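## Task

Remove the carton marked M32 from the row of cartons on the wall shelf and set it down on the desk. Every other carton must stay where it was, neither moved nor rotated. The robot must not tip over or be left leaning, or the task fails. The result only counts if it holds without the robot supporting it. Finish by releasing the carton and backing the robot away.

## Robot and tools

Robot: a simulated Hello Robot Stretch 3 with one arm. A two-wheeled base (0.33 m long, 0.34 m wide) carries a mast with a lift; the arm telescopes out to the robot's RIGHT side, so the gripper moves forward or back only when the base drives. The base cannot slide sideways. Turning on the spot pivots about the point between the drive wheels, 0.05 m behind the front edge; with arm retracted and wrist folded, the swept circle has radius 0.28 m, and an unfolded level gripper reaches past it. In this task each finger pad squeezes with at most about 25 N.

Frames: the base frame has its origin on the floor between the drive wheels, x forward, y left, z up. hand_pose is reported in it, at the point where closed fingertips meet. The odometry frame is the base frame at scene start; heading is positive to the left, -3.142 to 3.142.

execute_actions takes "actions", a list run in order. Each action may hold "robot", "steps" (1 to 450 control steps at 30 per second, default 1) and "until" (needs steps; ends early when all its conditions hold). {"steps": n} alone waits. "robot" is one command object, a list of up to 8 commands run one after another (items may be {"pause_s": s}, s up to 15), or {"stop": true}, which brakes everything and clears the queue.
A command may contain:
- "base": exactly one of {"translate_m": d} (a relative drive in metres from where the base is when the command starts, forward positive, |d| at most 1) or {"rotate_rad": d} (a relative turn in radians, counter-clockwise/left positive, |d| at most 3.2).
- "joints": absolute targets by name; unnamed joints keep their goals. lift_m 0 to 1.1 (arm height); arm_m 0 to 0.52 (extension); wrist_yaw_rad -1.345 to 4.42 (0 along the arm, positive toward the front, 3.0 folded over the base); wrist_pitch_rad -1.57 to 0.451 (0 level, negative tips fingers down); wrist_roll_rad -2.911 to 2.911 (0 fingers side by side); gripper_m -0.089 to 0.179 (larger is wider; real fingertip gap is about 0.007 less when nearly closed, 0.025 less when wide, zero below 0.007); head_pan_rad -3.953 to 1.73 (0 forward, positive left, -1.57 looks along the arm); head_tilt_rad -1.53 to 0.419 (negative down).
- "contact_limits": {"arm_m": e}, motor effort percent 1 to 100 at which that arm motion halts; smaller is gentler, too small halts immediately. It lasts until the next arm_m command.
A new command acts immediately and discards the rest of any older queue. An invalid value rejects the whole call.

until: {"robot": {"status": "ended"}} waits until nothing moves and no queue runs. Fields can also be compared, e.g. {"lift_m": [">", 0.3]} or {"base_status": ["!=", "moving"]}; "any" instead of "robot" fires when the first motion ends.

zoom_image: camera (head_camera, nav_camera or wrist_camera) and region [x0, y0, x1, y1] in pixels, top-left origin, at most 504 by 504; returns a finer view of the latest image.

finished_scene: pass the current scene number; it ends the scene permanently and reports success and the next task. Only call it when every motion has ended.

Results: base_status and joint_status per joint: moving, done (within tolerance), off_target (stopped short, may still push), contact_stop (arm or lift hit something and went slack), time_out, stopped, not_commanded, torque_fault (wrist servo off about 10 s). The bracket after base_status shows progress and goal. measured_speeds, joint_goals, refusals count, queue state (idle, running, done, dropped, stopped) and queue_left follow. Lines starting refused:, dropped: or replaced: explain goals not taken. robot.on_its_own flags goals the robot changed itself, slack or off joints, loaded motors, and base_tilt leaning 3 degrees or more. lidar_m gives 12 ranges in 30-degree sectors counter-clockwise from straight ahead, 0.17 m above the floor. wrist_depth_mm and head_depth_mm are 7x7 depth grids. motor_effort is percent, positive toward higher values, with bracketed peak; readings carry offsets and noise. Each result ends with images from all three cameras; an empty action list just observes. Camera calibration (K, T_world_to_cam) is given per camera.

Gripper: close to a value below the object width to grasp (lower squeezes harder, but stall guarding may weaken it and let things slip); open at least 0.02 above the touching value to release. Neither gripper reading nor done proves a hold.

Cautions: only fold or unfold the wrist with lift_m 0.32 to 0.95, wrist_pitch_rad -0.4 and roll near 0; once folded, lift may drop to 0.25. With yaw below -0.4 keep pitch at -0.5 or lower. Fast base speed (0.30 m/s, 1.9 rad/s) needs lift below 0.30, arm below 0.03 and yaw above 2.54; otherwise 0.10 m/s and 0.63 rad/s. Pushing on something rigid with the gripper higher than about 0.45 m can tip the robot, more so after a prior contact_stop or with a raised contact limit. Don't drive while gripping or pressing on something fixed. If it snags or leans, reverse the last move in small steps, free the gripper, and lower lift to about 0.2 if still tilted. Avoid drops, slams, hard pushes and disturbing other cartons.

Each tool is called after "Request:" as name(argument=value, ...) on one line, values as JSON.

## Session

Request:
execute_actions(actions=[])

Scene clock: 0.00 s.
robot.base_odometry: x=+0.000 y=+0.000 heading=+0.000 (m, m, rad; robot's odometry frame)
robot.turned_by_wheels: +0.000 (rad since the last result)
robot.turned_by_imu: +0.000 (rad since the last result)
robot.base_tilt: forward=-0.5 right=+0.9 (deg)
robot.lidar_m: 2.05 2.29 2.52 2.30 1.85 1.74 2.24 2.03 2.04 1.87 1.69 1.70
robot.head_depth_mm: 1852 1903 1887 1877 1871 1884 1900 / 1923 2102 2071 2074 2083 2083 2089 / 1900 2328 2324 2321 2337 2326 2283 / 1902 2585 2640 2683 2677 2672 2485 / 1873 2726 3071 3070 3072 3081 2560 / 1877 2721 3029 2954 2984 2921 2552 / 1872 2714 2801 2785 2768 2737 2574
robot.base_status: not_commanded
robot.joint_positions: lift_m=+0.547 arm_m=+0.003 wrist_yaw_rad=+2.816 wrist_pitch_rad=-0.378 wrist_roll_rad=+0.000 gripper_m=+0.037 head_pan_rad=-0.004 head_tilt_rad=-0.019
robot.joint_goals: lift_m=+0.547 arm_m=+0.003 wrist_yaw_rad=+2.816 wrist_pitch_rad=-0.378 wrist_roll_rad=+0.000 gripper_m=+0.037 head_pan_rad=-0.004 head_tilt_rad=-0.019
robot.joint_status: lift_m=not_commanded arm_m=not_commanded wrist_yaw_rad=not_commanded wrist_pitch_rad=not_commanded wrist_roll_rad=not_commanded gripper_m=not_commanded head_pan_rad=not_commanded head_tilt_rad=not_commanded
robot.measured_speeds: translate_m=+0.000 rotate_rad=+0.000 lift_m=+0.000 arm_m=+0.000 wrist_yaw_rad=+0.000 wrist_pitch_rad=+0.000 wrist_roll_rad=+0.000 head_pan_rad=+0.000 head_tilt_rad=+0.000
robot: refusals=0 queue=idle queue_left=0
robot.motor_effort: left_wheel=+0 right_wheel=+0 lift_m=+32 arm_m=+0 wrist_yaw_rad=+0 wrist_pitch_rad=+6 wrist_roll_rad=+0 gripper_m=+0 head_pan_rad=-1 head_tilt_rad=+1 (%)
robot.hand_pose: x=+0.0521 y=+0.0693 z=+0.5689 quat_wxyz=(+0.244, +0.707, +0.019, +0.664) (m; robot's base frame)
robot.wrist_depth_mm: - - - - - - - / - - - - - - - / - - - - - - - / - - - - - - - / 983 981 - 962 987 947 949 / 833 - 790 824 793 806 806 / 705 696 701 699 687 693 684
pictures: head_camera (sideways: a quarter turn clockwise sets it upright), nav_camera (sideways: a quarter turn counterclockwise sets it upright), wrist_camera
Images, in order (width x height): head_camera 896x504, nav_camera 672x504, wrist_camera 644x364.

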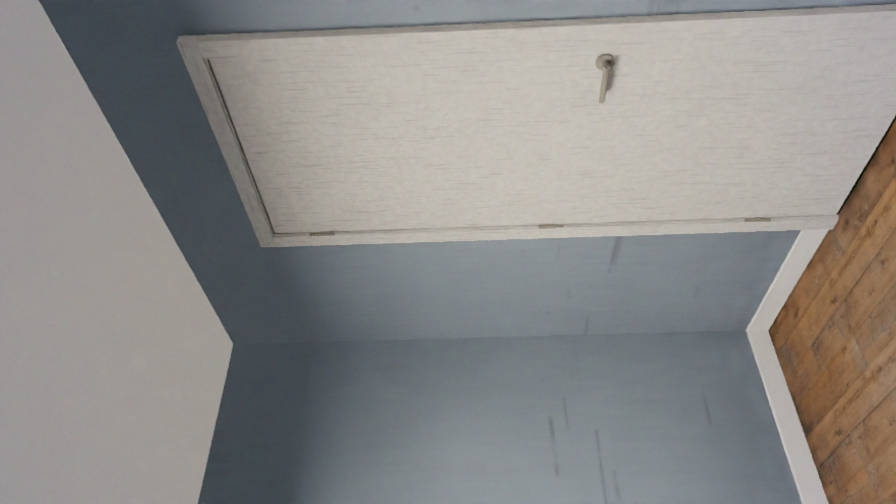

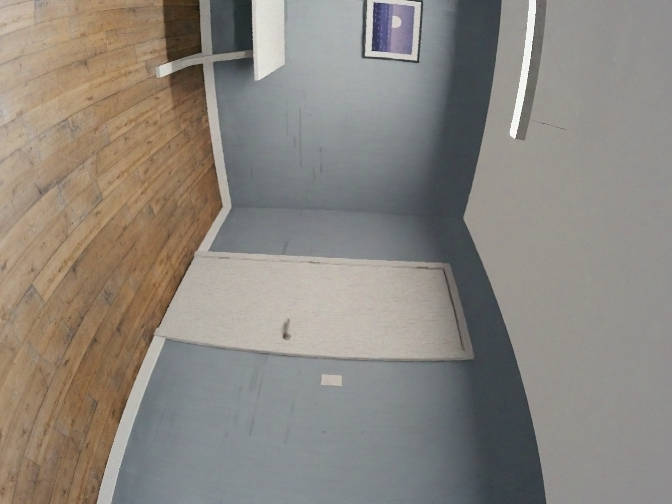

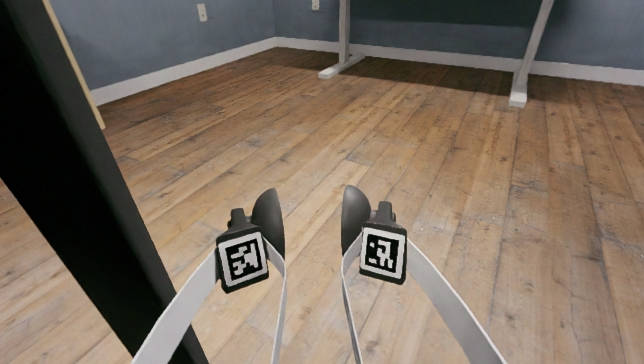

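Request:
execute_actions(actions=[{"robot":{"joints":{"head_pan_rad":1.4,"head_tilt_rad":-0.3}},"steps":450,"until":{"robot":{"status":"ended"}}}])

Request:
execute_actions(actions=[{"robot":{"joints":{"head_pan_rad":-3.5}},"steps":450,"until":{"robot":{"head_pan_rad":["<",-1.9]}}}])

Request:
execute_actions(actions=[{"steps":450,"until":{"robot":{"status":"ended"}}}])

Scene clock: 1.50 s.
robot.base_odometry: x=+0.000 y=+0.000 heading=+0.000 (m, m, rad; robot's odometry frame)
robot.turned_by_wheels: +0.000 (rad since the last result)
robot.turned_by_imu: +0.000 (rad since the last result)
robot.base_tilt: forward=-0.5 right=+1.0 (deg)
robot.lidar_m: 2.03 2.30 2.52 2.30 1.85 1.74 2.24 2.03 2.04 1.86 1.69 1.70
robot.head_depth_mm: 2604 2690 2792 2614 2773 2121 1654 / 2774 2901 3021 3140 3021 2139 1659 / 2976 3115 3261 3403 3079 2157 1661 / 2912 2985 3076 3209 3085 2165 1672 / 2611 2684 2767 2861 2898 2182 1674 / 2374 2434 2507 2584 2684 2197 1699 / 2171 2215 2283 2348 2437 2220 1702
robot.base_status: not_commanded
robot.joint_positions: lift_m=+0.547 arm_m=+0.003 wrist_yaw_rad=+2.816 wrist_pitch_rad=-0.378 wrist_roll_rad=+0.000 gripper_m=+0.037 head_pan_rad=+1.393 head_tilt_rad=-0.296
robot.joint_goals: lift_m=+0.547 arm_m=+0.003 wrist_yaw_rad=+2.816 wrist_pitch_rad=-0.378 wrist_roll_rad=+0.000 gripper_m=+0.037 head_pan_rad=+1.400 head_tilt_rad=-0.300
robot.joint_status: lift_m=not_commanded arm_m=not_commanded wrist_yaw_rad=not_commanded wrist_pitch_rad=not_commanded wrist_roll_rad=not_commanded gripper_m=not_commanded head_pan_rad=done head_tilt_rad=done
robot.measured_speeds: translate_m=+0.000 rotate_rad=+0.000 lift_m=+0.000 arm_m=+0.000 wrist_yaw_rad=+0.000 wrist_pitch_rad=+0.000 wrist_roll_rad=+0.000 head_pan_rad=+0.000 head_tilt_rad=+0.000
robot: refusals=0 queue=done queue_left=0
robot.motor_effort: left_wheel=+0(0) right_wheel=+0(0) lift_m=+32(32) arm_m=+1(0) wrist_yaw_rad=+0(0) wrist_pitch_rad=+6(7) wrist_roll_rad=+0(0) gripper_m=+0(0) head_pan_rad=+3(38) head_tilt_rad=-2(15) (%)
robot.hand_pose: x=+0.0521 y=+0.0693 z=+0.5689 quat_wxyz=(+0.244, +0.707, +0.019, +0.664) (m; robot's base frame)
robot.wrist_depth_mm: - - - - - - - / - - - - - - - / - - - - - - - / - - - - - - - / 988 975 - - 976 941 941 / 829 - 791 818 777 788 773 / 701 684 702 706 695 703 687
pictures: head_camera (sideways: a quarter turn clockwise sets it upright), nav_camera (sideways: a quarter turn counterclockwise sets it upright), wrist_camera
camera_calibration (this result's frames):
head_camera: T_world_to_cam=[[-0.0760707, -0.251573, -0.964844, 1.27246], [-0.986468, 0.159937, 0.0360736, -0.0391827], [0.14524, 0.954532, -0.260335, 0.292711], [0, 0, 0, 1]] pos_world=[0.0156313, 0.0469809, 1.30534]
nav_camera: T_world_to_cam=[[0.010961, 0.329622, 0.944049, -1.19362], [0.982408, -0.179567, 0.0512907, -0.0240857], [0.186426, 0.926879, -0.325792, 0.377633], [0, 0, 0, 1]] pos_world=[-0.0336555, 0.0390978, 1.2511]
Images, in order (width x height): head_camera 896x504, nav_camera 672x504, wrist_camera 644x364.

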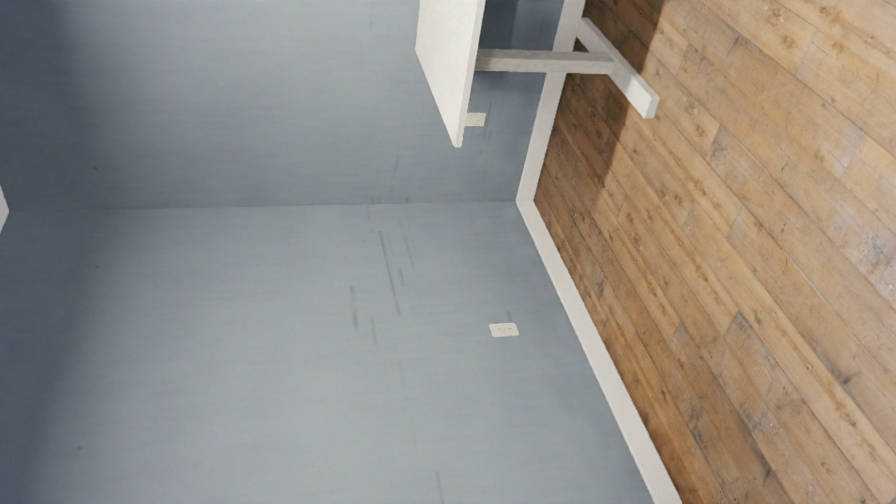

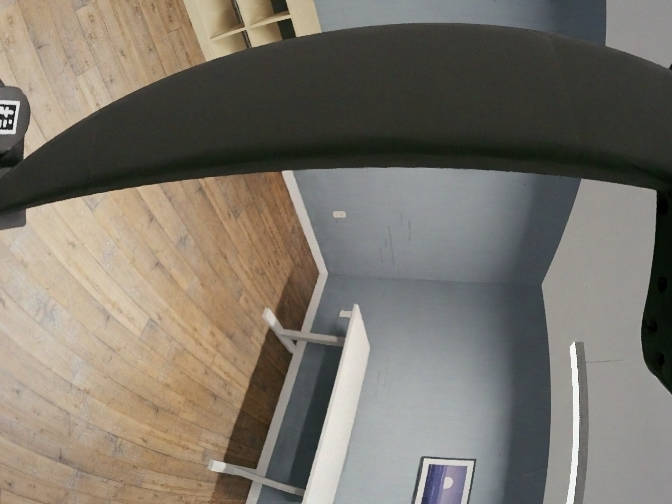

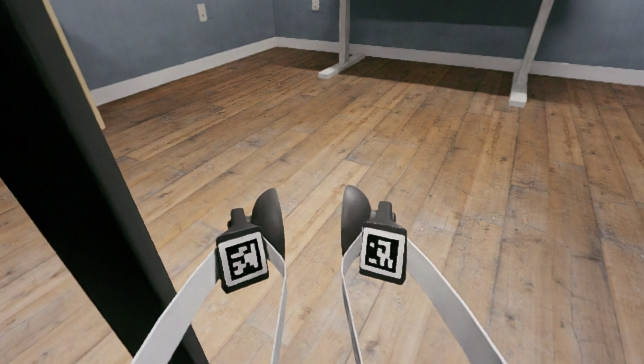

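Scene clock: 3.13 s.
robot.base_odometry: x=+0.000 y=+0.000 heading=+0.000 (m, m, rad; robot's odometry frame)
robot.turned_by_wheels: +0.000 (rad since the last result)
robot.turned_by_imu: +0.000 (rad since the last result)
robot.base_tilt: forward=-0.5 right=+0.9 (deg)
robot.lidar_m: 2.05 2.30 2.53 2.31 1.85 1.74 2.24 2.02 2.04 1.86 1.69 1.70
robot.head_depth_mm: 1775 1851 1914 1992 2086 2119 1641 / 1867 1942 2017 2111 2196 2144 1647 / 1953 2041 2127 2234 2335 2153 1662 / 2039 2146 2247 2374 2497 2179 1674 / 2171 2278 2388 2511 2635 2192 1680 / 2261 2353 2447 2519 2560 2196 1693 / 2082 2112 2156 2179 2239 2173 1693
robot.base_status: not_commanded
robot.joint_positions: lift_m=+0.547 arm_m=+0.003 wrist_yaw_rad=+2.816 wrist_pitch_rad=-0.378 wrist_roll_rad=+0.000 gripper_m=+0.037 head_pan_rad=-1.954 head_tilt_rad=-0.296
robot.joint_goals: lift_m=+0.547 arm_m=+0.003 wrist_yaw_rad=+2.816 wrist_pitch_rad=-0.378 wrist_roll_rad=+0.000 gripper_m=+0.037 head_pan_rad=-3.500 head_tilt_rad=-0.300
robot.joint_status: lift_m=not_commanded arm_m=not_commanded wrist_yaw_rad=not_commanded wrist_pitch_rad=not_commanded wrist_roll_rad=not_commanded gripper_m=not_commanded head_pan_rad=moving head_tilt_rad=done
robot.measured_speeds: translate_m=+0.000 rotate_rad=+0.000 lift_m=+0.000 arm_m=+0.000 wrist_yaw_rad=+0.000 wrist_pitch_rad=+0.000 wrist_roll_rad=+0.000 head_pan_rad=-2.302 head_tilt_rad=+0.000
robot: refusals=0 queue=running queue_left=0
robot.motor_effort: left_wheel=+0(1) right_wheel=+0(0) lift_m=+32(33) arm_m=+1(0) wrist_yaw_rad=+0(0) wrist_pitch_rad=+6(6) wrist_roll_rad=+0(0) gripper_m=+0(0) head_pan_rad=-38(39) head_tilt_rad=-1(3) (%)
robot.hand_pose: x=+0.0521 y=+0.0693 z=+0.5689 quat_wxyz=(+0.244, +0.707, +0.019, +0.664) (m; robot's base frame)
robot.wrist_depth_mm: - - - - - - - / - - - - - - - / - - - - - - - / - - - - - - - / 1000 - - 984 981 968 930 / 825 - 777 807 791 806 818 / 710 686 688 692 705 709 685
pictures: head_camera (sideways: a quarter turn clockwise sets it upright), nav_camera (sideways: a quarter turn counterclockwise sets it upright), wrist_camera
camera_calibration (this result's frames):
head_camera: T_world_to_cam=[[0.125696, 0.231053, -0.964788, 1.27116], [0.933363, -0.357117, 0.0360774, -0.0508986], [-0.336207, -0.905031, -0.260544, 0.29592], [0, 0, 0, 1]] pos_world=[-0.0127819, -0.0440635, 1.30533]
nav_camera: T_world_to_cam=[[-0.0778083, -0.320703, 0.943978, -1.19298], [-0.925405, 0.375494, 0.0512913, -0.0124487], [-0.370907, -0.869571, -0.325997, 0.3813], [0, 0, 0, 1]] pos_world=[0.0370827, -0.0463521, 1.25109]
wrist_camera: T_world_to_cam=[[0.926611, -0.375706, -0.0153811, -0.0216076], [-0.226365, -0.524692, -0.820644, 0.53502], [0.30025, 0.7639, -0.571232, 0.421436], [0, 0, 0, 1]] pos_world=[0.0145953, -0.0493322, 0.679466]
Images, in order (width x height): head_camera 896x504, nav_camera 672x504, wrist_camera 644x364.

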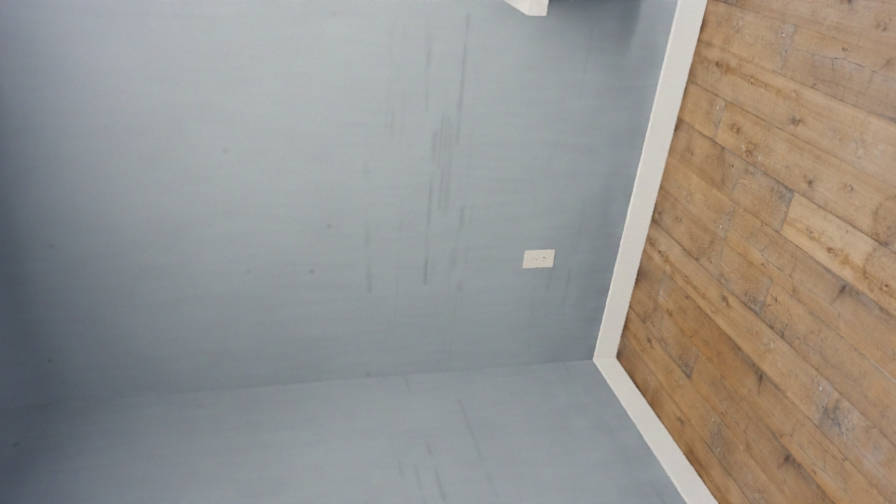

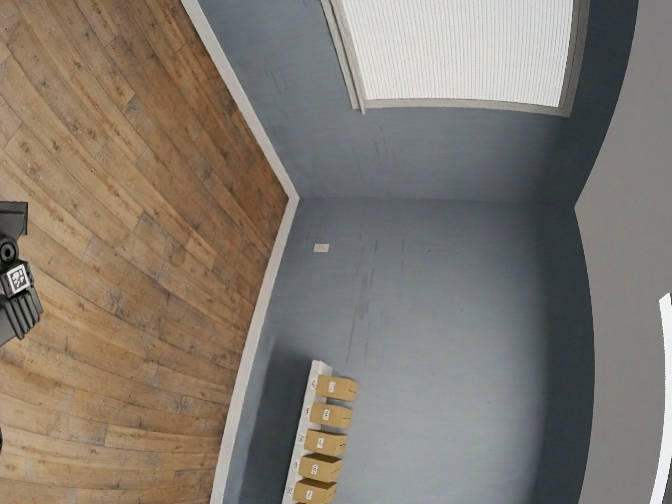

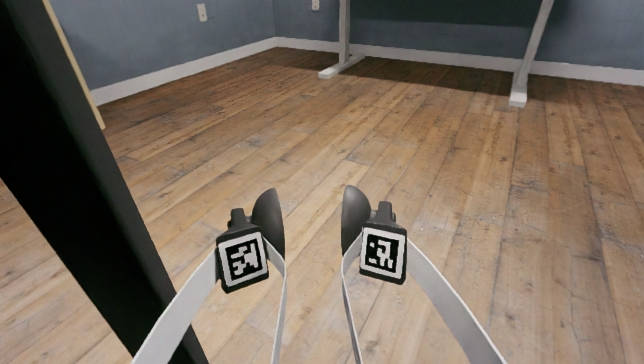

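Scene clock: 4.30 s.
robot.base_odometry: x=+0.000 y=+0.000 heading=+0.000 (m, m, rad; robot's odometry frame)
robot.turned_by_wheels: +0.000 (rad since the last result)
robot.turned_by_imu: +0.000 (rad since the last result)
robot.base_tilt: forward=-0.5 right=+1.0 (deg)
robot.lidar_m: 2.04 2.30 2.53 2.31 1.84 1.74 2.23 2.03 2.03 1.87 1.69 1.69
robot.head_depth_mm: 1845 1910 1983 2082 1896 1929 1652 / 1937 2021 2111 2201 2308 2141 1660 / 2039 2137 2225 2322 2447 2150 1676 / 2157 2264 2367 2472 2604 2177 1672 / 2290 2409 2533 2649 2769 2188 1685 / 2427 2561 2698 2816 2873 2205 1684 / 2431 2459 2522 2595 2642 2216 1690
robot.base_status: not_commanded
robot.joint_positions: lift_m=+0.547 arm_m=+0.003 wrist_yaw_rad=+2.816 wrist_pitch_rad=-0.378 wrist_roll_rad=+0.000 gripper_m=+0.037 head_pan_rad=-3.493 head_tilt_rad=-0.296
robot.joint_goals: lift_m=+0.547 arm_m=+0.003 wrist_yaw_rad=+2.816 wrist_pitch_rad=-0.378 wrist_roll_rad=+0.000 gripper_m=+0.037 head_pan_rad=-3.500 head_tilt_rad=-0.300
robot.joint_status: lift_m=not_commanded arm_m=not_commanded wrist_yaw_rad=not_commanded wrist_pitch_rad=not_commanded wrist_roll_rad=not_commanded gripper_m=not_commanded head_pan_rad=done head_tilt_rad=done
robot.measured_speeds: translate_m=+0.000 rotate_rad=+0.000 lift_m=+0.000 arm_m=+0.000 wrist_yaw_rad=+0.000 wrist_pitch_rad=+0.000 wrist_roll_rad=+0.000 head_pan_rad=+0.000 head_tilt_rad=+0.000
robot: refusals=0 queue=done queue_left=0
robot.motor_effort: left_wheel=-1(0) right_wheel=+0(0) lift_m=+32(32) arm_m=+1(1) wrist_yaw_rad=+0(1) wrist_pitch_rad=+6(6) wrist_roll_rad=+0(0) gripper_m=+0(0) head_pan_rad=-3(38) head_tilt_rad=-2(2) (%)
robot.hand_pose: x=+0.0521 y=+0.0693 z=+0.5689 quat_wxyz=(+0.244, +0.707, +0.019, +0.664) (m; robot's base frame)
robot.wrist_depth_mm: - - - - - - - / - - - - - - - / - - - - - - - / - - - - - - - / 991 969 - 977 953 949 953 / 830 - 776 809 781 820 794 / 709 685 697 698 689 686 687
pictures: head_camera (sideways: a quarter turn clockwise sets it upright), nav_camera (sideways: a quarter turn counterclockwise sets it upright), wrist_camera
camera_calibration (this result's frames):
head_camera: T_world_to_cam=[[0.234926, -0.118353, -0.964781, 1.27048], [-0.327497, -0.944163, 0.0360778, -0.0432079], [-0.915181, 0.307487, -0.260569, 0.299484], [0, 0, 0, 1]] pos_world=[-0.0385373, 0.0174826, 1.30533]
nav_camera: T_world_to_cam=[[-0.32302, 0.067661, 0.94397, -1.19148], [0.346113, 0.93679, 0.0512914, -0.0202051], [-0.880831, 0.343289, -0.326021, 0.384441], [0, 0, 0, 1]] pos_world=[-0.0392505, -0.0324299, 1.25109]
wrist_camera: T_world_to_cam=[[0.926611, -0.375705, -0.0153811, -0.0216076], [-0.226365, -0.524692, -0.820644, 0.53502], [0.30025, 0.7639, -0.571232, 0.421436], [0, 0, 0, 1]] pos_world=[0.0145953, -0.0493322, 0.679466]
Images, in order (width x height): head_camera 896x504, nav_camera 672x504, wrist_camera 644x364.

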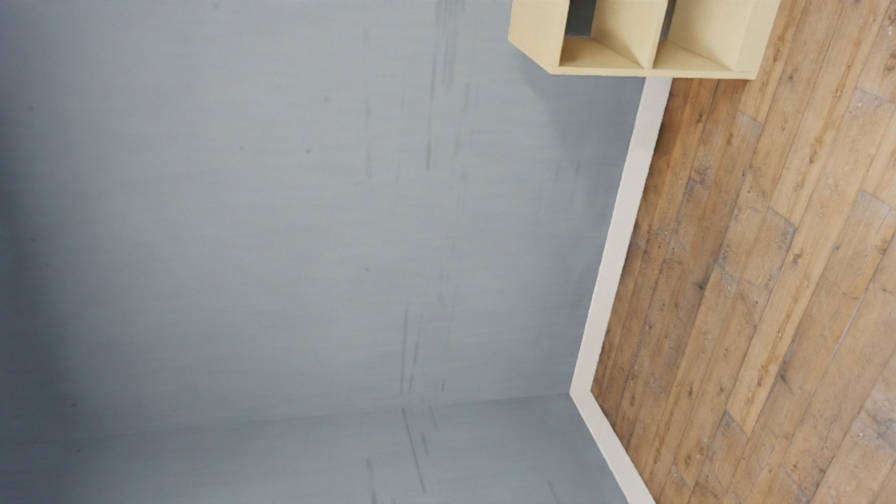

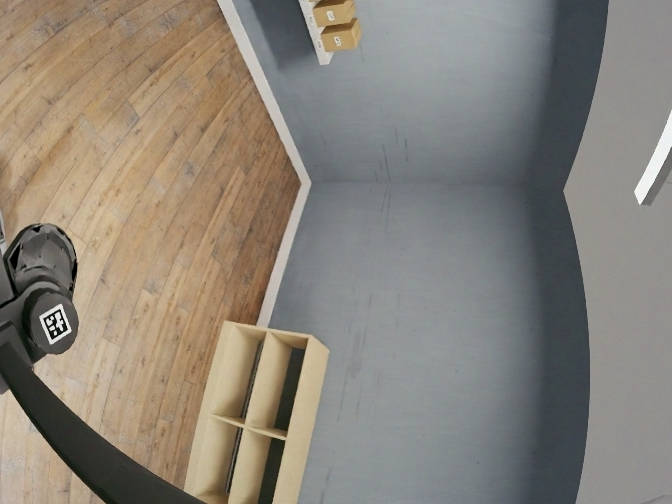

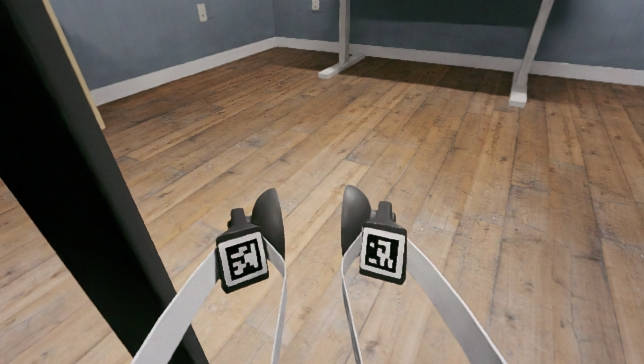

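Request:
execute_actions(actions=[{"robot":{"base":{"rotate_rad":0.705},"joints":{"head_pan_rad":-3.27,"head_tilt_rad":-0.4,"lift_m":0.28,"wrist_yaw_rad":3.0,"wrist_pitch_rad":-0.4}},"steps":450,"until":{"robot":{"status":"ended"}}}])

Request:
zoom_image(camera="head_camera", region=[300,0,600,504])

Scene clock: 7.70 s.
robot.base_odometry: x=+0.000 y=+0.000 heading=+0.705 (m, m, rad; robot's odometry frame)
robot.turned_by_wheels: +0.705 (rad since the last result)
robot.turned_by_imu: +0.707 (rad since the last result)
robot.base_tilt: forward=-0.7 right=+0.8 (deg)
robot.lidar_m: 2.30 2.53 1.84 1.69 1.75 2.10 2.02 2.11 1.75 1.69 1.76 2.40
robot.head_depth_mm: 1822 1945 2074 2197 2314 1870 1494 / 1816 1906 2024 1893 2282 1876 1504 / 1795 1897 2000 1883 2285 1885 1507 / 1769 1864 1976 1843 2254 1893 1522 / 1749 1856 1953 1848 2241 1911 1523 / 1746 1846 1954 1826 2200 1923 1534 / 1717 1814 1919 2035 2184 1934 1534
robot.base_status: done (rotate_rad +0.7049 of +0.7050)
robot.joint_positions: lift_m=+0.280 arm_m=+0.003 wrist_yaw_rad=+2.997 wrist_pitch_rad=-0.416 wrist_roll_rad=+0.000 gripper_m=+0.037 head_pan_rad=-3.277 head_tilt_rad=-0.395
robot.joint_goals: lift_m=+0.280 arm_m=+0.003 wrist_yaw_rad=+3.000 wrist_pitch_rad=-0.400 wrist_roll_rad=+0.000 gripper_m=+0.037 head_pan_rad=-3.270 head_tilt_rad=-0.400
robot.joint_status: lift_m=done arm_m=not_commanded wrist_yaw_rad=done wrist_pitch_rad=done wrist_roll_rad=not_commanded gripper_m=not_commanded head_pan_rad=done head_tilt_rad=done
robot.measured_speeds: translate_m=+0.000 rotate_rad=+0.000 lift_m=+0.000 arm_m=+0.000 wrist_yaw_rad=+0.000 wrist_pitch_rad=+0.000 wrist_roll_rad=+0.000 head_pan_rad=+0.000 head_tilt_rad=+0.000
robot: refusals=0 queue=done queue_left=0
robot.motor_effort: left_wheel=-2(7) right_wheel=+2(4) lift_m=+23(33) arm_m=+0(1) wrist_yaw_rad=+3(5) wrist_pitch_rad=+6(7) wrist_roll_rad=+0(0) gripper_m=-1(1) head_pan_rad=+3(20) head_tilt_rad=-2(9) (%)
robot.hand_pose: x=+0.0111 y=+0.0744 z=+0.2936 quat_wxyz=(+0.196, +0.700, +0.096, +0.680) (m; robot's base frame)
robot.wrist_depth_mm: - - - - - - - / - - - - - - - / 935 860 889 886 872 862 853 / 712 705 707 673 664 666 675 / 571 566 - 566 566 546 551 / 482 494 - - 452 466 465 / - - - - 405 404 403
pictures: head_camera (sideways: a quarter turn clockwise sets it upright), nav_camera (sideways: a quarter turn counterclockwise sets it upright), wrist_camera
camera_calibration (this result's frames):
head_camera: T_world_to_cam=[[0.347946, -0.0779976, -0.934264, 1.22994], [-0.121368, -0.991895, 0.0376079, -0.0464525], [-0.929625, 0.100305, -0.354593, 0.421941], [0, 0, 0, 1]] pos_world=[-0.0413436, 0.00753364, 1.30045]
nav_camera: T_world_to_cam=[[-0.420793, 0.00929922, 0.907109, -1.14277], [0.132487, 0.989856, 0.0513108, -0.0189207], [-0.89743, 0.141771, -0.417756, 0.503924], [0, 0, 0, 1]] pos_world=[-0.026127, -0.0420862, 1.24811]
wrist_camera: T_world_to_cam=[[0.979011, -0.203384, -0.0131077, -0.0000574136], [-0.132689, -0.587252, -0.798454, 0.299573], [0.154696, 0.783435, -0.601913, 0.281707], [0, 0, 0, 1]] pos_world=[-0.00377278, -0.0447864, 0.408757]
Images, in order (width x height): head_camera 896x504, nav_camera 672x504, wrist_camera 644x364.

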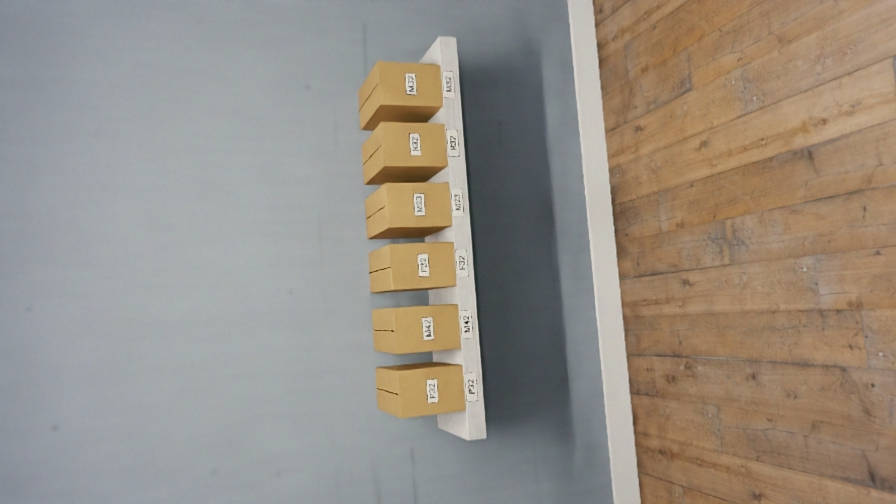

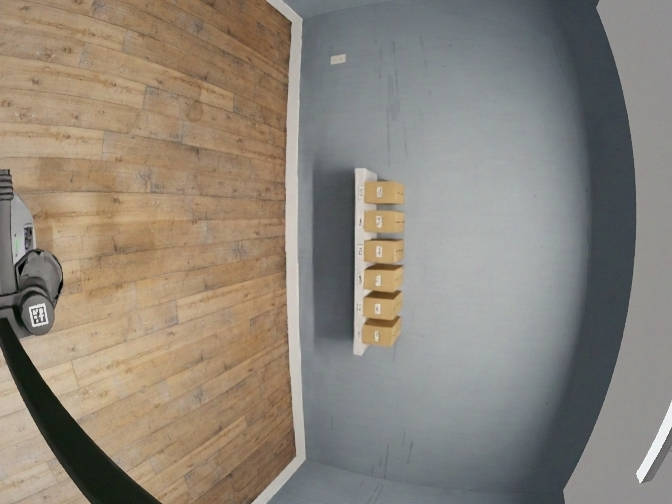

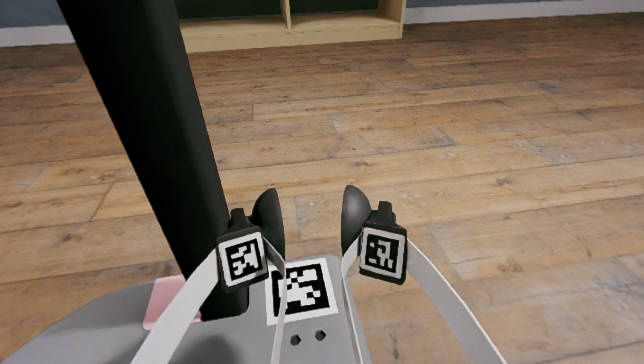

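Region (300, 0, 600, 504) of head_camera's 896x504 image, scaled by 1.000; it fills the left 300 columns of this view, and the rest is white.

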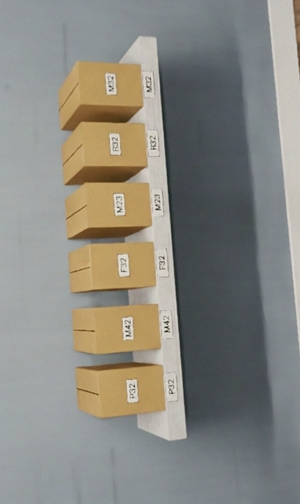

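Request:
execute_actions(actions=[{"robot":[{"base":{"rotate_rad":-0.481},"joints":{"head_pan_rad":-1.65,"head_tilt_rad":-0.7}},{"base":{"translate_m":-1}},{"base":{"translate_m":-0.297}},{"base":{"rotate_rad":-1.09},"joints":{"lift_m":0.6}},{"joints":{"lift_m":0.9,"wrist_yaw_rad":0,"gripper_m":0.17}}],"steps":450,"until":{"robot":{"status":"ended"}}},{"steps":300,"until":{"robot":{"status":"ended"}}}])

Scene clock: 24.60 s.
robot.base_odometry: x=-1.265 y=-0.288 heading=-0.866 (m, m, rad; robot's odometry frame)
robot.turned_by_wheels: -1.571 (rad since the last result)
robot.turned_by_imu: -1.582 (rad since the last result)
robot.base_tilt: forward=-0.4 right=+1.0 (deg)
robot.lidar_m: 2.28 2.37 3.23 3.48 1.67 1.27 1.50 1.22 0.90 0.87 0.90 1.24
robot.head_depth_mm: 743 825 930 1057 1226 - - / 739 819 919 1048 1169 - - / 733 815 908 832 831 - - / 728 806 887 754 806 - 1215 / 723 798 890 851 832 1363 1242 / 716 793 883 754 804 1358 1242 / 713 787 880 822 818 1357 1250
robot.base_status: done (rotate_rad -1.0899 of -1.0900)
robot.joint_positions: lift_m=+0.900 arm_m=+0.003 wrist_yaw_rad=+0.003 wrist_pitch_rad=-0.416 wrist_roll_rad=+0.000 gripper_m=+0.170 head_pan_rad=-1.657 head_tilt_rad=-0.692
robot.joint_goals: lift_m=+0.900 arm_m=+0.003 wrist_yaw_rad=+0.000 wrist_pitch_rad=-0.400 wrist_roll_rad=+0.000 gripper_m=+0.170 head_pan_rad=-1.650 head_tilt_rad=-0.700
robot.joint_status: lift_m=done arm_m=not_commanded wrist_yaw_rad=done wrist_pitch_rad=done wrist_roll_rad=not_commanded gripper_m=done head_pan_rad=done head_tilt_rad=done
robot.measured_speeds: translate_m=+0.000 rotate_rad=+0.000 lift_m=+0.000 arm_m=+0.000 wrist_yaw_rad=+0.000 wrist_pitch_rad=+0.000 wrist_roll_rad=+0.000 head_pan_rad=+0.000 head_tilt_rad=+0.000
robot: refusals=0 queue=done queue_left=0
robot.motor_effort: left_wheel=+0(8) right_wheel=-2(7) lift_m=+42(45) arm_m=+0(1) wrist_yaw_rad=-4(5) wrist_pitch_rad=+7(7) wrist_roll_rad=+0(0) gripper_m=+0(100) head_pan_rad=+3(37) head_tilt_rad=-3(17) (%)
robot.hand_pose: x=-0.0208 y=-0.3725 z=+0.9126 quat_wxyz=(+0.692, +0.147, -0.691, -0.145) (m; robot's base frame)
robot.wrist_depth_mm: 549 557 560 562 575 576 580 / 579 565 555 594 623 628 648 / 427 426 419 423 682 702 716 / 451 451 453 465 755 792 804 / 500 501 508 517 868 - 938 / 985 - - - - - - / - - - - - - -
pictures: head_camera (sideways: a quarter turn clockwise sets it upright), nav_camera (sideways: a quarter turn counterclockwise sets it upright), wrist_camera
camera_calibration (this result's frames):
head_camera: T_world_to_cam=[[0.0828643, 0.608124, -0.789506, 1.04276], [0.995681, -0.0838068, 0.039951, -0.0563019], [-0.0418708, -0.789406, -0.612442, 0.752029], [0, 0, 0, 1]] pos_world=[0.00113902, -0.0451905, 1.28609]
nav_camera: T_world_to_cam=[[-0.00973508, -0.666837, 0.74514, -0.934093], [-0.99647, 0.0686109, 0.0483823, -0.00820209], [-0.0833879, -0.742038, -0.665151, 0.820828], [0, 0, 0, 1]] pos_world=[0.0511805, -0.0132391, 1.2424]
wrist_camera: T_world_to_cam=[[-0.998277, 0.057201, -0.0130791, 0.00428533], [0.0448811, 0.600768, -0.798163, 0.973133], [-0.0377983, -0.797375, -0.6023, 0.416847], [0, 0, 0, 1]] pos_world=[-0.0236412, -0.252489, 1.02784]
Images, in order (width x height): head_camera 896x504, nav_camera 672x504, wrist_camera 644x364.

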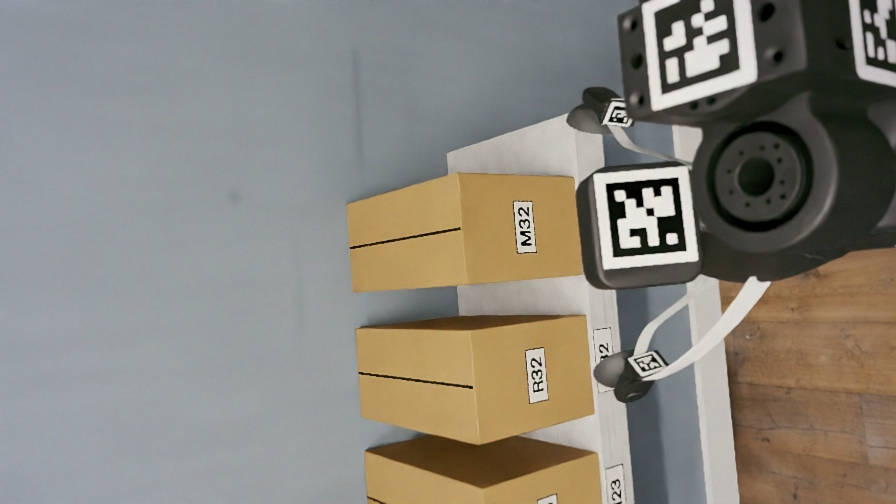

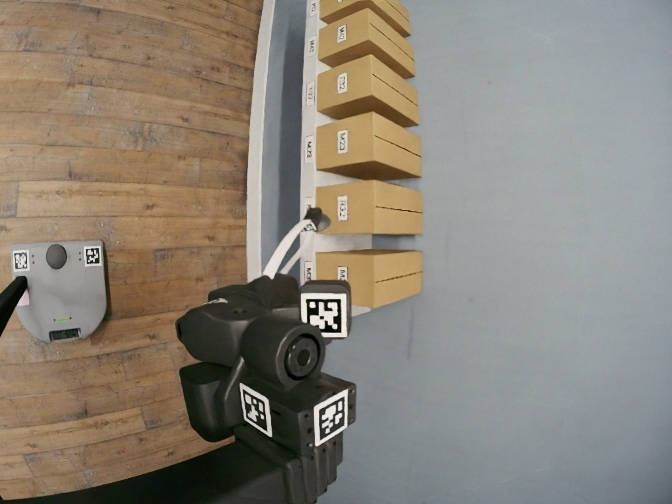

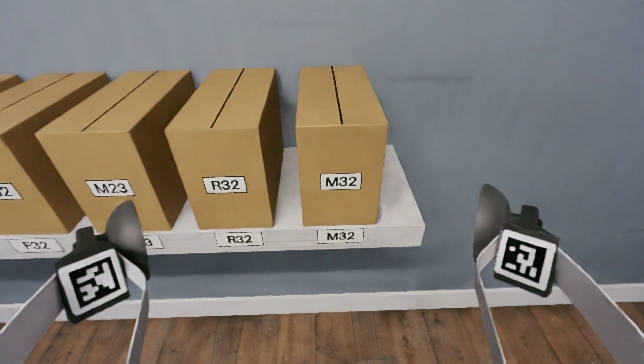

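Request:
execute_actions(actions=[{"robot":{"base":{"translate_m":-0.03},"joints":{"lift_m":1.0,"wrist_pitch_rad":-1.2,"arm_m":0.5,"gripper_m":0.165,"head_tilt_rad":-0.55}},"steps":450,"until":{"robot":{"status":"ended"}}}])

Scene clock: 29.53 s.
robot.base_odometry: x=-1.284 y=-0.265 heading=-0.866 (m, m, rad; robot's odometry frame)
robot.turned_by_wheels: +0.000 (rad since the last result)
robot.turned_by_imu: -0.001 (rad since the last result)
robot.base_tilt: forward=-0.4 right=+0.9 (deg)
robot.lidar_m: 2.30 2.40 3.29 3.56 1.66 1.25 1.47 1.22 0.90 0.87 0.90 1.24
robot.head_depth_mm: 735 798 - 995 1081 1220 1321 / 729 780 891 957 1067 1209 1303 / 724 767 869 948 936 847 1299 / 721 762 - 890 747 805 1297 / 714 770 845 906 790 814 1283 / 710 769 840 897 735 789 1287 / 706 764 831 901 772 801 1278
robot.base_status: done (translate_m -0.0300 of -0.0300)
robot.joint_positions: lift_m=+1.000 arm_m=+0.500 wrist_yaw_rad=+0.001 wrist_pitch_rad=-1.202 wrist_roll_rad=+0.000 gripper_m=+0.165 head_pan_rad=-1.657 head_tilt_rad=-0.557
robot.joint_goals: lift_m=+1.000 arm_m=+0.500 wrist_yaw_rad=+0.000 wrist_pitch_rad=-1.200 wrist_roll_rad=+0.000 gripper_m=+0.165 head_pan_rad=-1.650 head_tilt_rad=-0.550
robot.joint_status: lift_m=done arm_m=done wrist_yaw_rad=done wrist_pitch_rad=done wrist_roll_rad=not_commanded gripper_m=done head_pan_rad=done head_tilt_rad=done
robot.measured_speeds: translate_m=+0.000 rotate_rad=+0.000 lift_m=+0.000 arm_m=+0.000 wrist_yaw_rad=+0.000 wrist_pitch_rad=+0.000 wrist_roll_rad=+0.000 head_pan_rad=+0.000 head_tilt_rad=+0.000
robot: refusals=0 queue=done queue_left=0
robot.motor_effort: left_wheel=+1(2) right_wheel=-2(5) lift_m=+42(44) arm_m=+6(6) wrist_yaw_rad=-2(4) wrist_pitch_rad=+0(7) wrist_roll_rad=+0(0) gripper_m=+0(98) head_pan_rad=+3(3) head_tilt_rad=+3(12) (%)
robot.hand_pose: x=-0.0215 y=-0.7144 z=+0.8906 quat_wxyz=(+0.583, +0.400, -0.583, -0.400) (m; robot's base frame)
robot.wrist_depth_mm: 220 223 232 225 239 252 256 / 216 217 267 222 319 344 351 / 212 213 266 217 404 550 560 / 206 208 265 211 397 - - / 201 214 261 206 388 - - / 198 215 203 202 204 - - / 193 194 197 196 199 - -
pictures: head_camera (sideways: a quarter turn clockwise sets it upright), nav_camera (sideways: a quarter turn counterclockwise sets it upright), wrist_camera
camera_calibration (this result's frames):
head_camera: T_world_to_cam=[[0.0732292, 0.496381, -0.865011, 1.14127], [0.996142, -0.0784536, 0.0393103, -0.0554776], [-0.0483504, -0.864553, -0.500211, 0.606055], [0, 0, 0, 1]] pos_world=[0.000992591, -0.0468888, 1.29254]
nav_camera: T_world_to_cam=[[-0.000573273, -0.560583, 0.828098, -1.04229], [-0.995895, 0.0752735, 0.0502672, -0.0106682], [-0.0905128, -0.82467, -0.558325, 0.681905], [0, 0, 0, 1]] pos_world=[0.0504992, -0.0211409, 1.24438]
wrist_camera: T_world_to_cam=[[-0.998131, 0.0510484, 0.0335875, -0.0230825], [0.0459074, 0.9892, -0.1392, 0.851595], [-0.0403307, -0.137398, -0.989694, 0.947387], [0, 0, 0, 1]] pos_world=[-0.0239251, -0.71105, 1.05694]
Images, in order (width x height): head_camera 896x504, nav_camera 672x504, wrist_camera 644x364.

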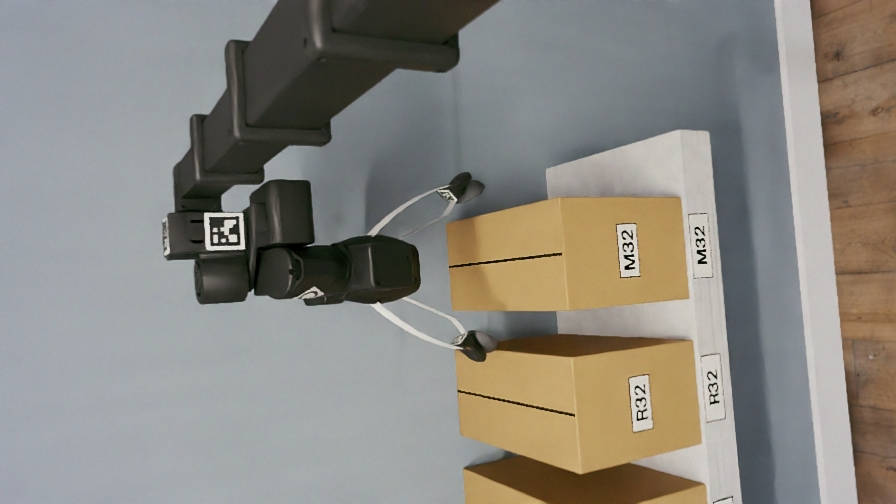

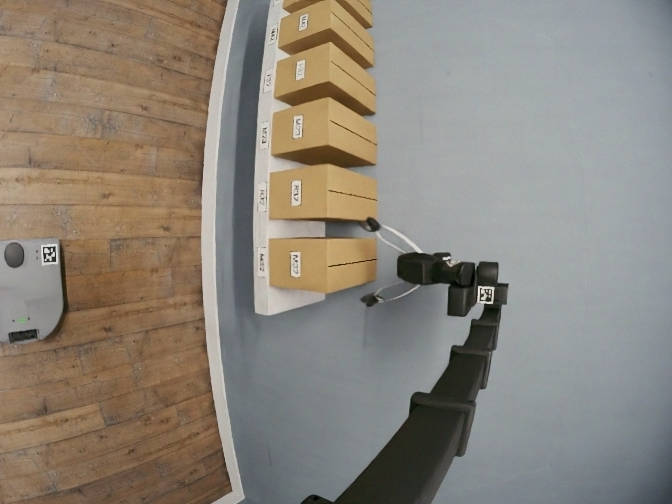

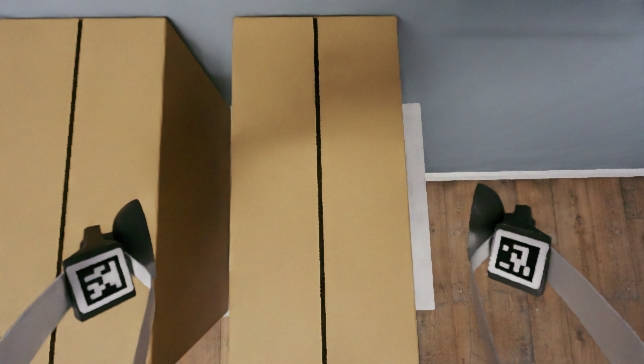

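Request:
execute_actions(actions=[{"robot":{"base":{"translate_m":-0.008},"joints":{"lift_m":0.955,"wrist_pitch_rad":-1.17,"arm_m":0.518,"gripper_m":0.158}},"steps":450,"until":{"robot":{"status":"ended"}}}])

Scene clock: 31.63 s.
robot.base_odometry: x=-1.289 y=-0.259 heading=-0.866 (m, m, rad; robot's odometry frame)
robot.turned_by_wheels: +0.000 (rad since the last result)
robot.turned_by_imu: +0.000 (rad since the last result)
robot.base_tilt: forward=-0.5 right=+1.0 (deg)
robot.lidar_m: 2.32 2.41 3.31 3.49 1.65 1.24 1.46 1.22 0.90 0.87 0.90 1.24
robot.head_depth_mm: 734 798 862 - 1112 1214 1322 / 728 790 - 972 1070 1211 1303 / 723 778 881 944 970 848 1301 / 719 772 - 888 747 803 1294 / 716 773 843 907 818 814 1287 / 711 769 839 897 734 789 1285 / 706 762 832 900 784 797 1276
robot.base_status: done (translate_m -0.0080 of -0.0080)
robot.joint_positions: lift_m=+0.955 arm_m=+0.518 wrist_yaw_rad=+0.001 wrist_pitch_rad=-1.177 wrist_roll_rad=+0.000 gripper_m=+0.158 head_pan_rad=-1.657 head_tilt_rad=-0.557
robot.joint_goals: lift_m=+0.955 arm_m=+0.518 wrist_yaw_rad=+0.000 wrist_pitch_rad=-1.170 wrist_roll_rad=+0.000 gripper_m=+0.158 head_pan_rad=-1.650 head_tilt_rad=-0.550
robot.joint_status: lift_m=done arm_m=done wrist_yaw_rad=done wrist_pitch_rad=done wrist_roll_rad=not_commanded gripper_m=done head_pan_rad=done head_tilt_rad=done
robot.measured_speeds: translate_m=+0.000 rotate_rad=+0.000 lift_m=+0.000 arm_m=+0.000 wrist_yaw_rad=+0.000 wrist_pitch_rad=+0.000 wrist_roll_rad=+0.000 head_pan_rad=+0.000 head_tilt_rad=+0.000
robot: refusals=0 queue=done queue_left=0
robot.motor_effort: left_wheel=+1(2) right_wheel=-2(6) lift_m=+21(42) arm_m=+6(5) wrist_yaw_rad=-2(2) wrist_pitch_rad=+3(4) wrist_roll_rad=+0(0) gripper_m=+0(98) head_pan_rad=+2(3) head_tilt_rad=+1(3) (%)
robot.hand_pose: x=-0.0215 y=-0.7385 z=+0.8482 quat_wxyz=(+0.588, +0.393, -0.588, -0.393) (m; robot's base frame)
robot.wrist_depth_mm: 180 187 183 183 192 212 213 / 174 200 178 178 249 286 292 / 169 199 173 174 358 438 449 / 166 198 168 169 171 916 974 / 161 231 163 164 166 - - / - 230 159 160 162 983 - / 152 192 154 156 157 990 961
pictures: head_camera (sideways: a quarter turn clockwise sets it upright), nav_camera (sideways: a quarter turn counterclockwise sets it upright), wrist_camera
camera_calibration (this result's frames):
head_camera: T_world_to_cam=[[0.073229, 0.496378, -0.865012, 1.14127], [0.996142, -0.0784535, 0.0393103, -0.0554776], [-0.0483505, -0.864554, -0.500209, 0.606052], [0, 0, 0, 1]] pos_world=[0.000992589, -0.0468888, 1.29254]
nav_camera: T_world_to_cam=[[-0.000573087, -0.560581, 0.828099, -1.04229], [-0.995895, 0.0752737, 0.0502672, -0.0106683], [-0.0905129, -0.824671, -0.558323, 0.681902], [0, 0, 0, 1]] pos_world=[0.0504992, -0.021141, 1.24438]
wrist_camera: T_world_to_cam=[[-0.998133, 0.051851, 0.0322686, -0.0187058], [0.0458923, 0.985413, -0.163875, 0.887745], [-0.040295, -0.162088, -0.985953, 0.880767], [0, 0, 0, 1]] pos_world=[-0.0239211, -0.731064, 1.01448]
Images, in order (width x height): head_camera 896x504, nav_camera 672x504, wrist_camera 644x364.

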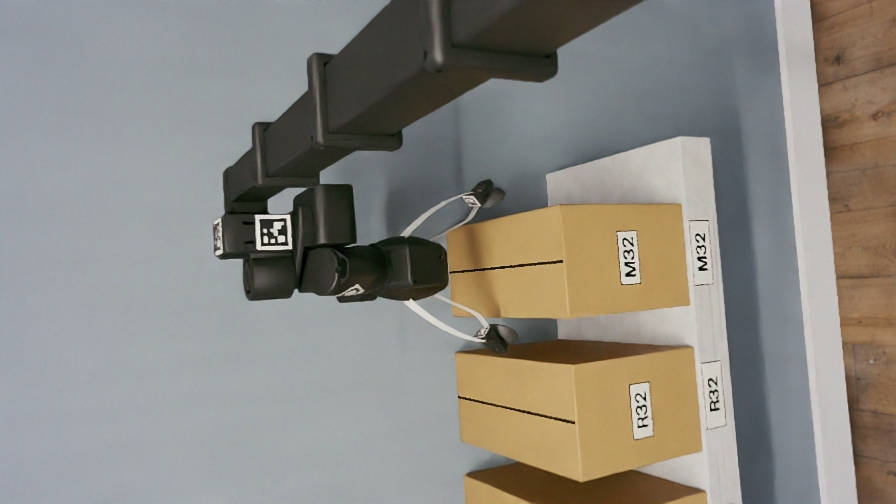

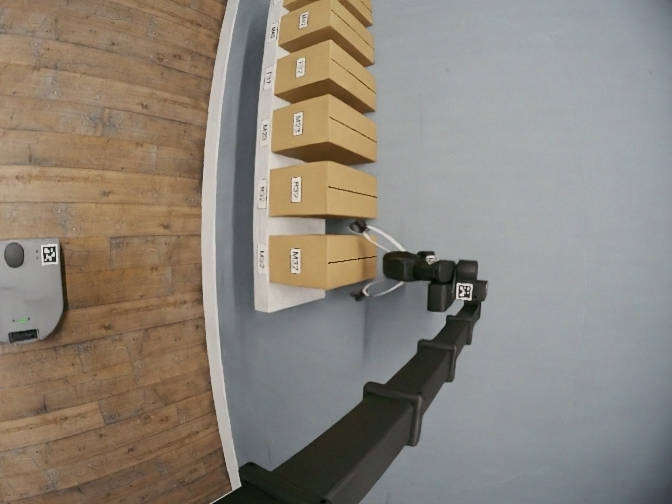

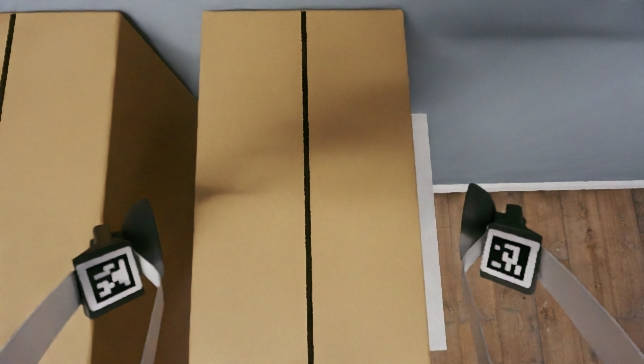

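Request:
execute_actions(actions=[{"robot":{"joints":{"lift_m":0.915}},"steps":450,"until":{"robot":{"status":"ended"}}}])

Scene clock: 32.80 s.
robot.base_odometry: x=-1.289 y=-0.259 heading=-0.866 (m, m, rad; robot's odometry frame)
robot.turned_by_wheels: +0.000 (rad since the last result)
robot.turned_by_imu: +0.000 (rad since the last result)
robot.base_tilt: forward=-0.3 right=+1.0 (deg)
robot.lidar_m: 2.31 2.41 3.29 3.50 1.66 1.24 1.46 1.22 0.90 0.87 0.90 1.24
robot.head_depth_mm: 734 797 874 939 - 1244 1317 / 730 790 854 - 1069 1204 1308 / 726 786 828 949 970 848 1298 / 720 780 - 848 745 805 1302 / 713 775 844 908 798 814 1281 / 710 767 839 897 735 788 1289 / 706 762 832 900 783 797 1277
robot.base_status: done (translate_m -0.0080 of -0.0080)
robot.joint_positions: lift_m=+0.915 arm_m=+0.518 wrist_yaw_rad=+0.001 wrist_pitch_rad=-1.177 wrist_roll_rad=+0.000 gripper_m=+0.158 head_pan_rad=-1.657 head_tilt_rad=-0.557
robot.joint_goals: lift_m=+0.915 arm_m=+0.518 wrist_yaw_rad=+0.000 wrist_pitch_rad=-1.170 wrist_roll_rad=+0.000 gripper_m=+0.158 head_pan_rad=-1.650 head_tilt_rad=-0.550
robot.joint_status: lift_m=done arm_m=done wrist_yaw_rad=done wrist_pitch_rad=done wrist_roll_rad=not_commanded gripper_m=done head_pan_rad=done head_tilt_rad=done
robot.measured_speeds: translate_m=+0.000 rotate_rad=+0.000 lift_m=+0.000 arm_m=+0.000 wrist_yaw_rad=+0.000 wrist_pitch_rad=+0.000 wrist_roll_rad=+0.000 head_pan_rad=+0.000 head_tilt_rad=+0.000
robot: refusals=0 queue=done queue_left=0
robot.motor_effort: left_wheel=+1(1) right_wheel=-2(2) lift_m=+21(22) arm_m=+6(6) wrist_yaw_rad=-2(2) wrist_pitch_rad=+2(3) wrist_roll_rad=+0(0) gripper_m=-1(2) head_pan_rad=+3(3) head_tilt_rad=+2(3) (%)
robot.hand_pose: x=-0.0215 y=-0.7387 z=+0.8083 quat_wxyz=(+0.588, +0.393, -0.588, -0.392) (m; robot's base frame)
robot.wrist_depth_mm: 142 185 139 140 142 212 214 / 141 185 135 136 137 285 292 / 144 172 130 131 133 433 449 / 143 171 127 128 129 888 938 / 143 124 123 125 125 - 988 / - 121 120 121 122 970 962 / 141 163 117 118 119 945 979
pictures: head_camera (sideways: a quarter turn clockwise sets it upright), nav_camera (sideways: a quarter turn counterclockwise sets it upright), wrist_camera
camera_calibration (this result's frames):
head_camera: T_world_to_cam=[[0.0732289, 0.496378, -0.865012, 1.14127], [0.996142, -0.0784533, 0.0393103, -0.0554776], [-0.0483503, -0.864554, -0.500208, 0.606051], [0, 0, 0, 1]] pos_world=[0.0009926, -0.0468888, 1.29254]
nav_camera: T_world_to_cam=[[-0.00057294, -0.560581, 0.828099, -1.04229], [-0.995895, 0.0752734, 0.0502672, -0.0106683], [-0.0905128, -0.824671, -0.558323, 0.681902], [0, 0, 0, 1]] pos_world=[0.0504992, -0.021141, 1.24438]
wrist_camera: T_world_to_cam=[[-0.998133, 0.0518708, 0.0322339, -0.0173663], [0.0458922, 0.98531, -0.164494, 0.881779], [-0.0402929, -0.162708, -0.985851, 0.840836], [0, 0, 0, 1]] pos_world=[-0.023921, -0.731114, 0.974547]
Images, in order (width x height): head_camera 896x504, nav_camera 672x504, wrist_camera 644x364.

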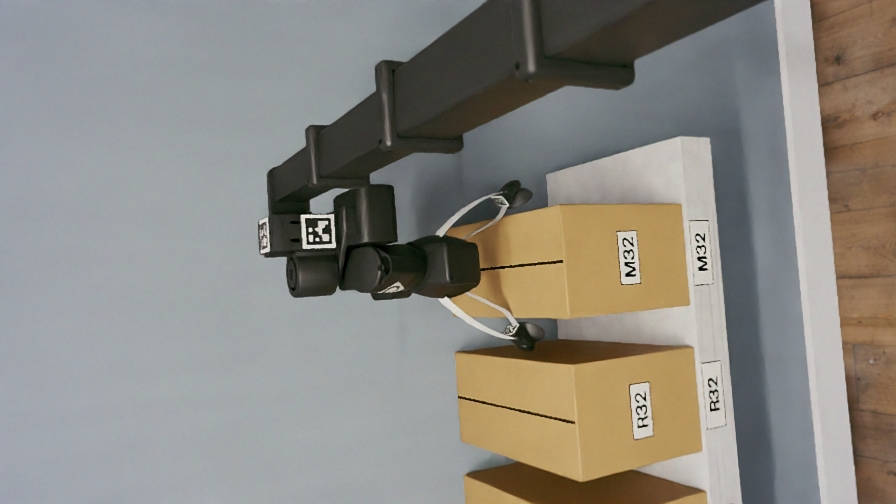

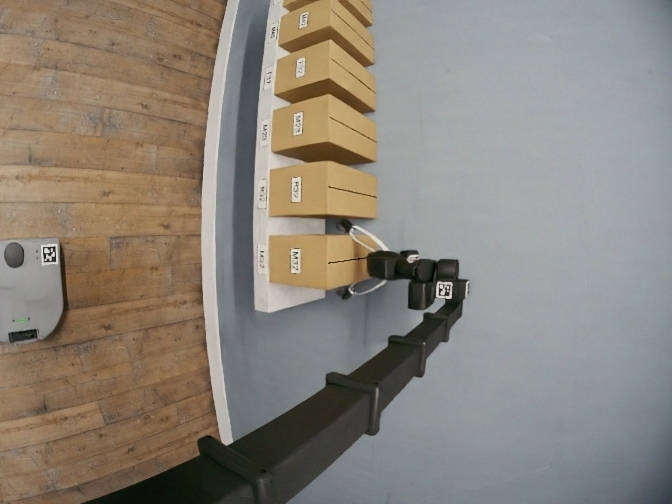

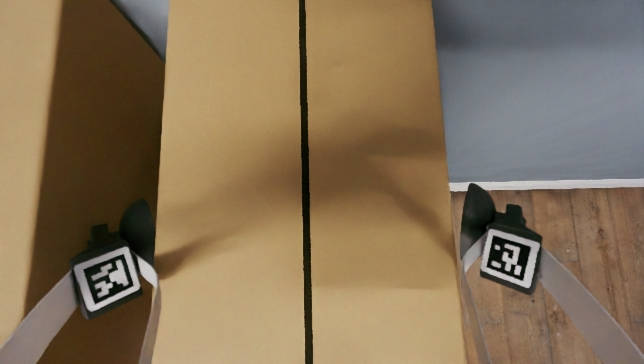

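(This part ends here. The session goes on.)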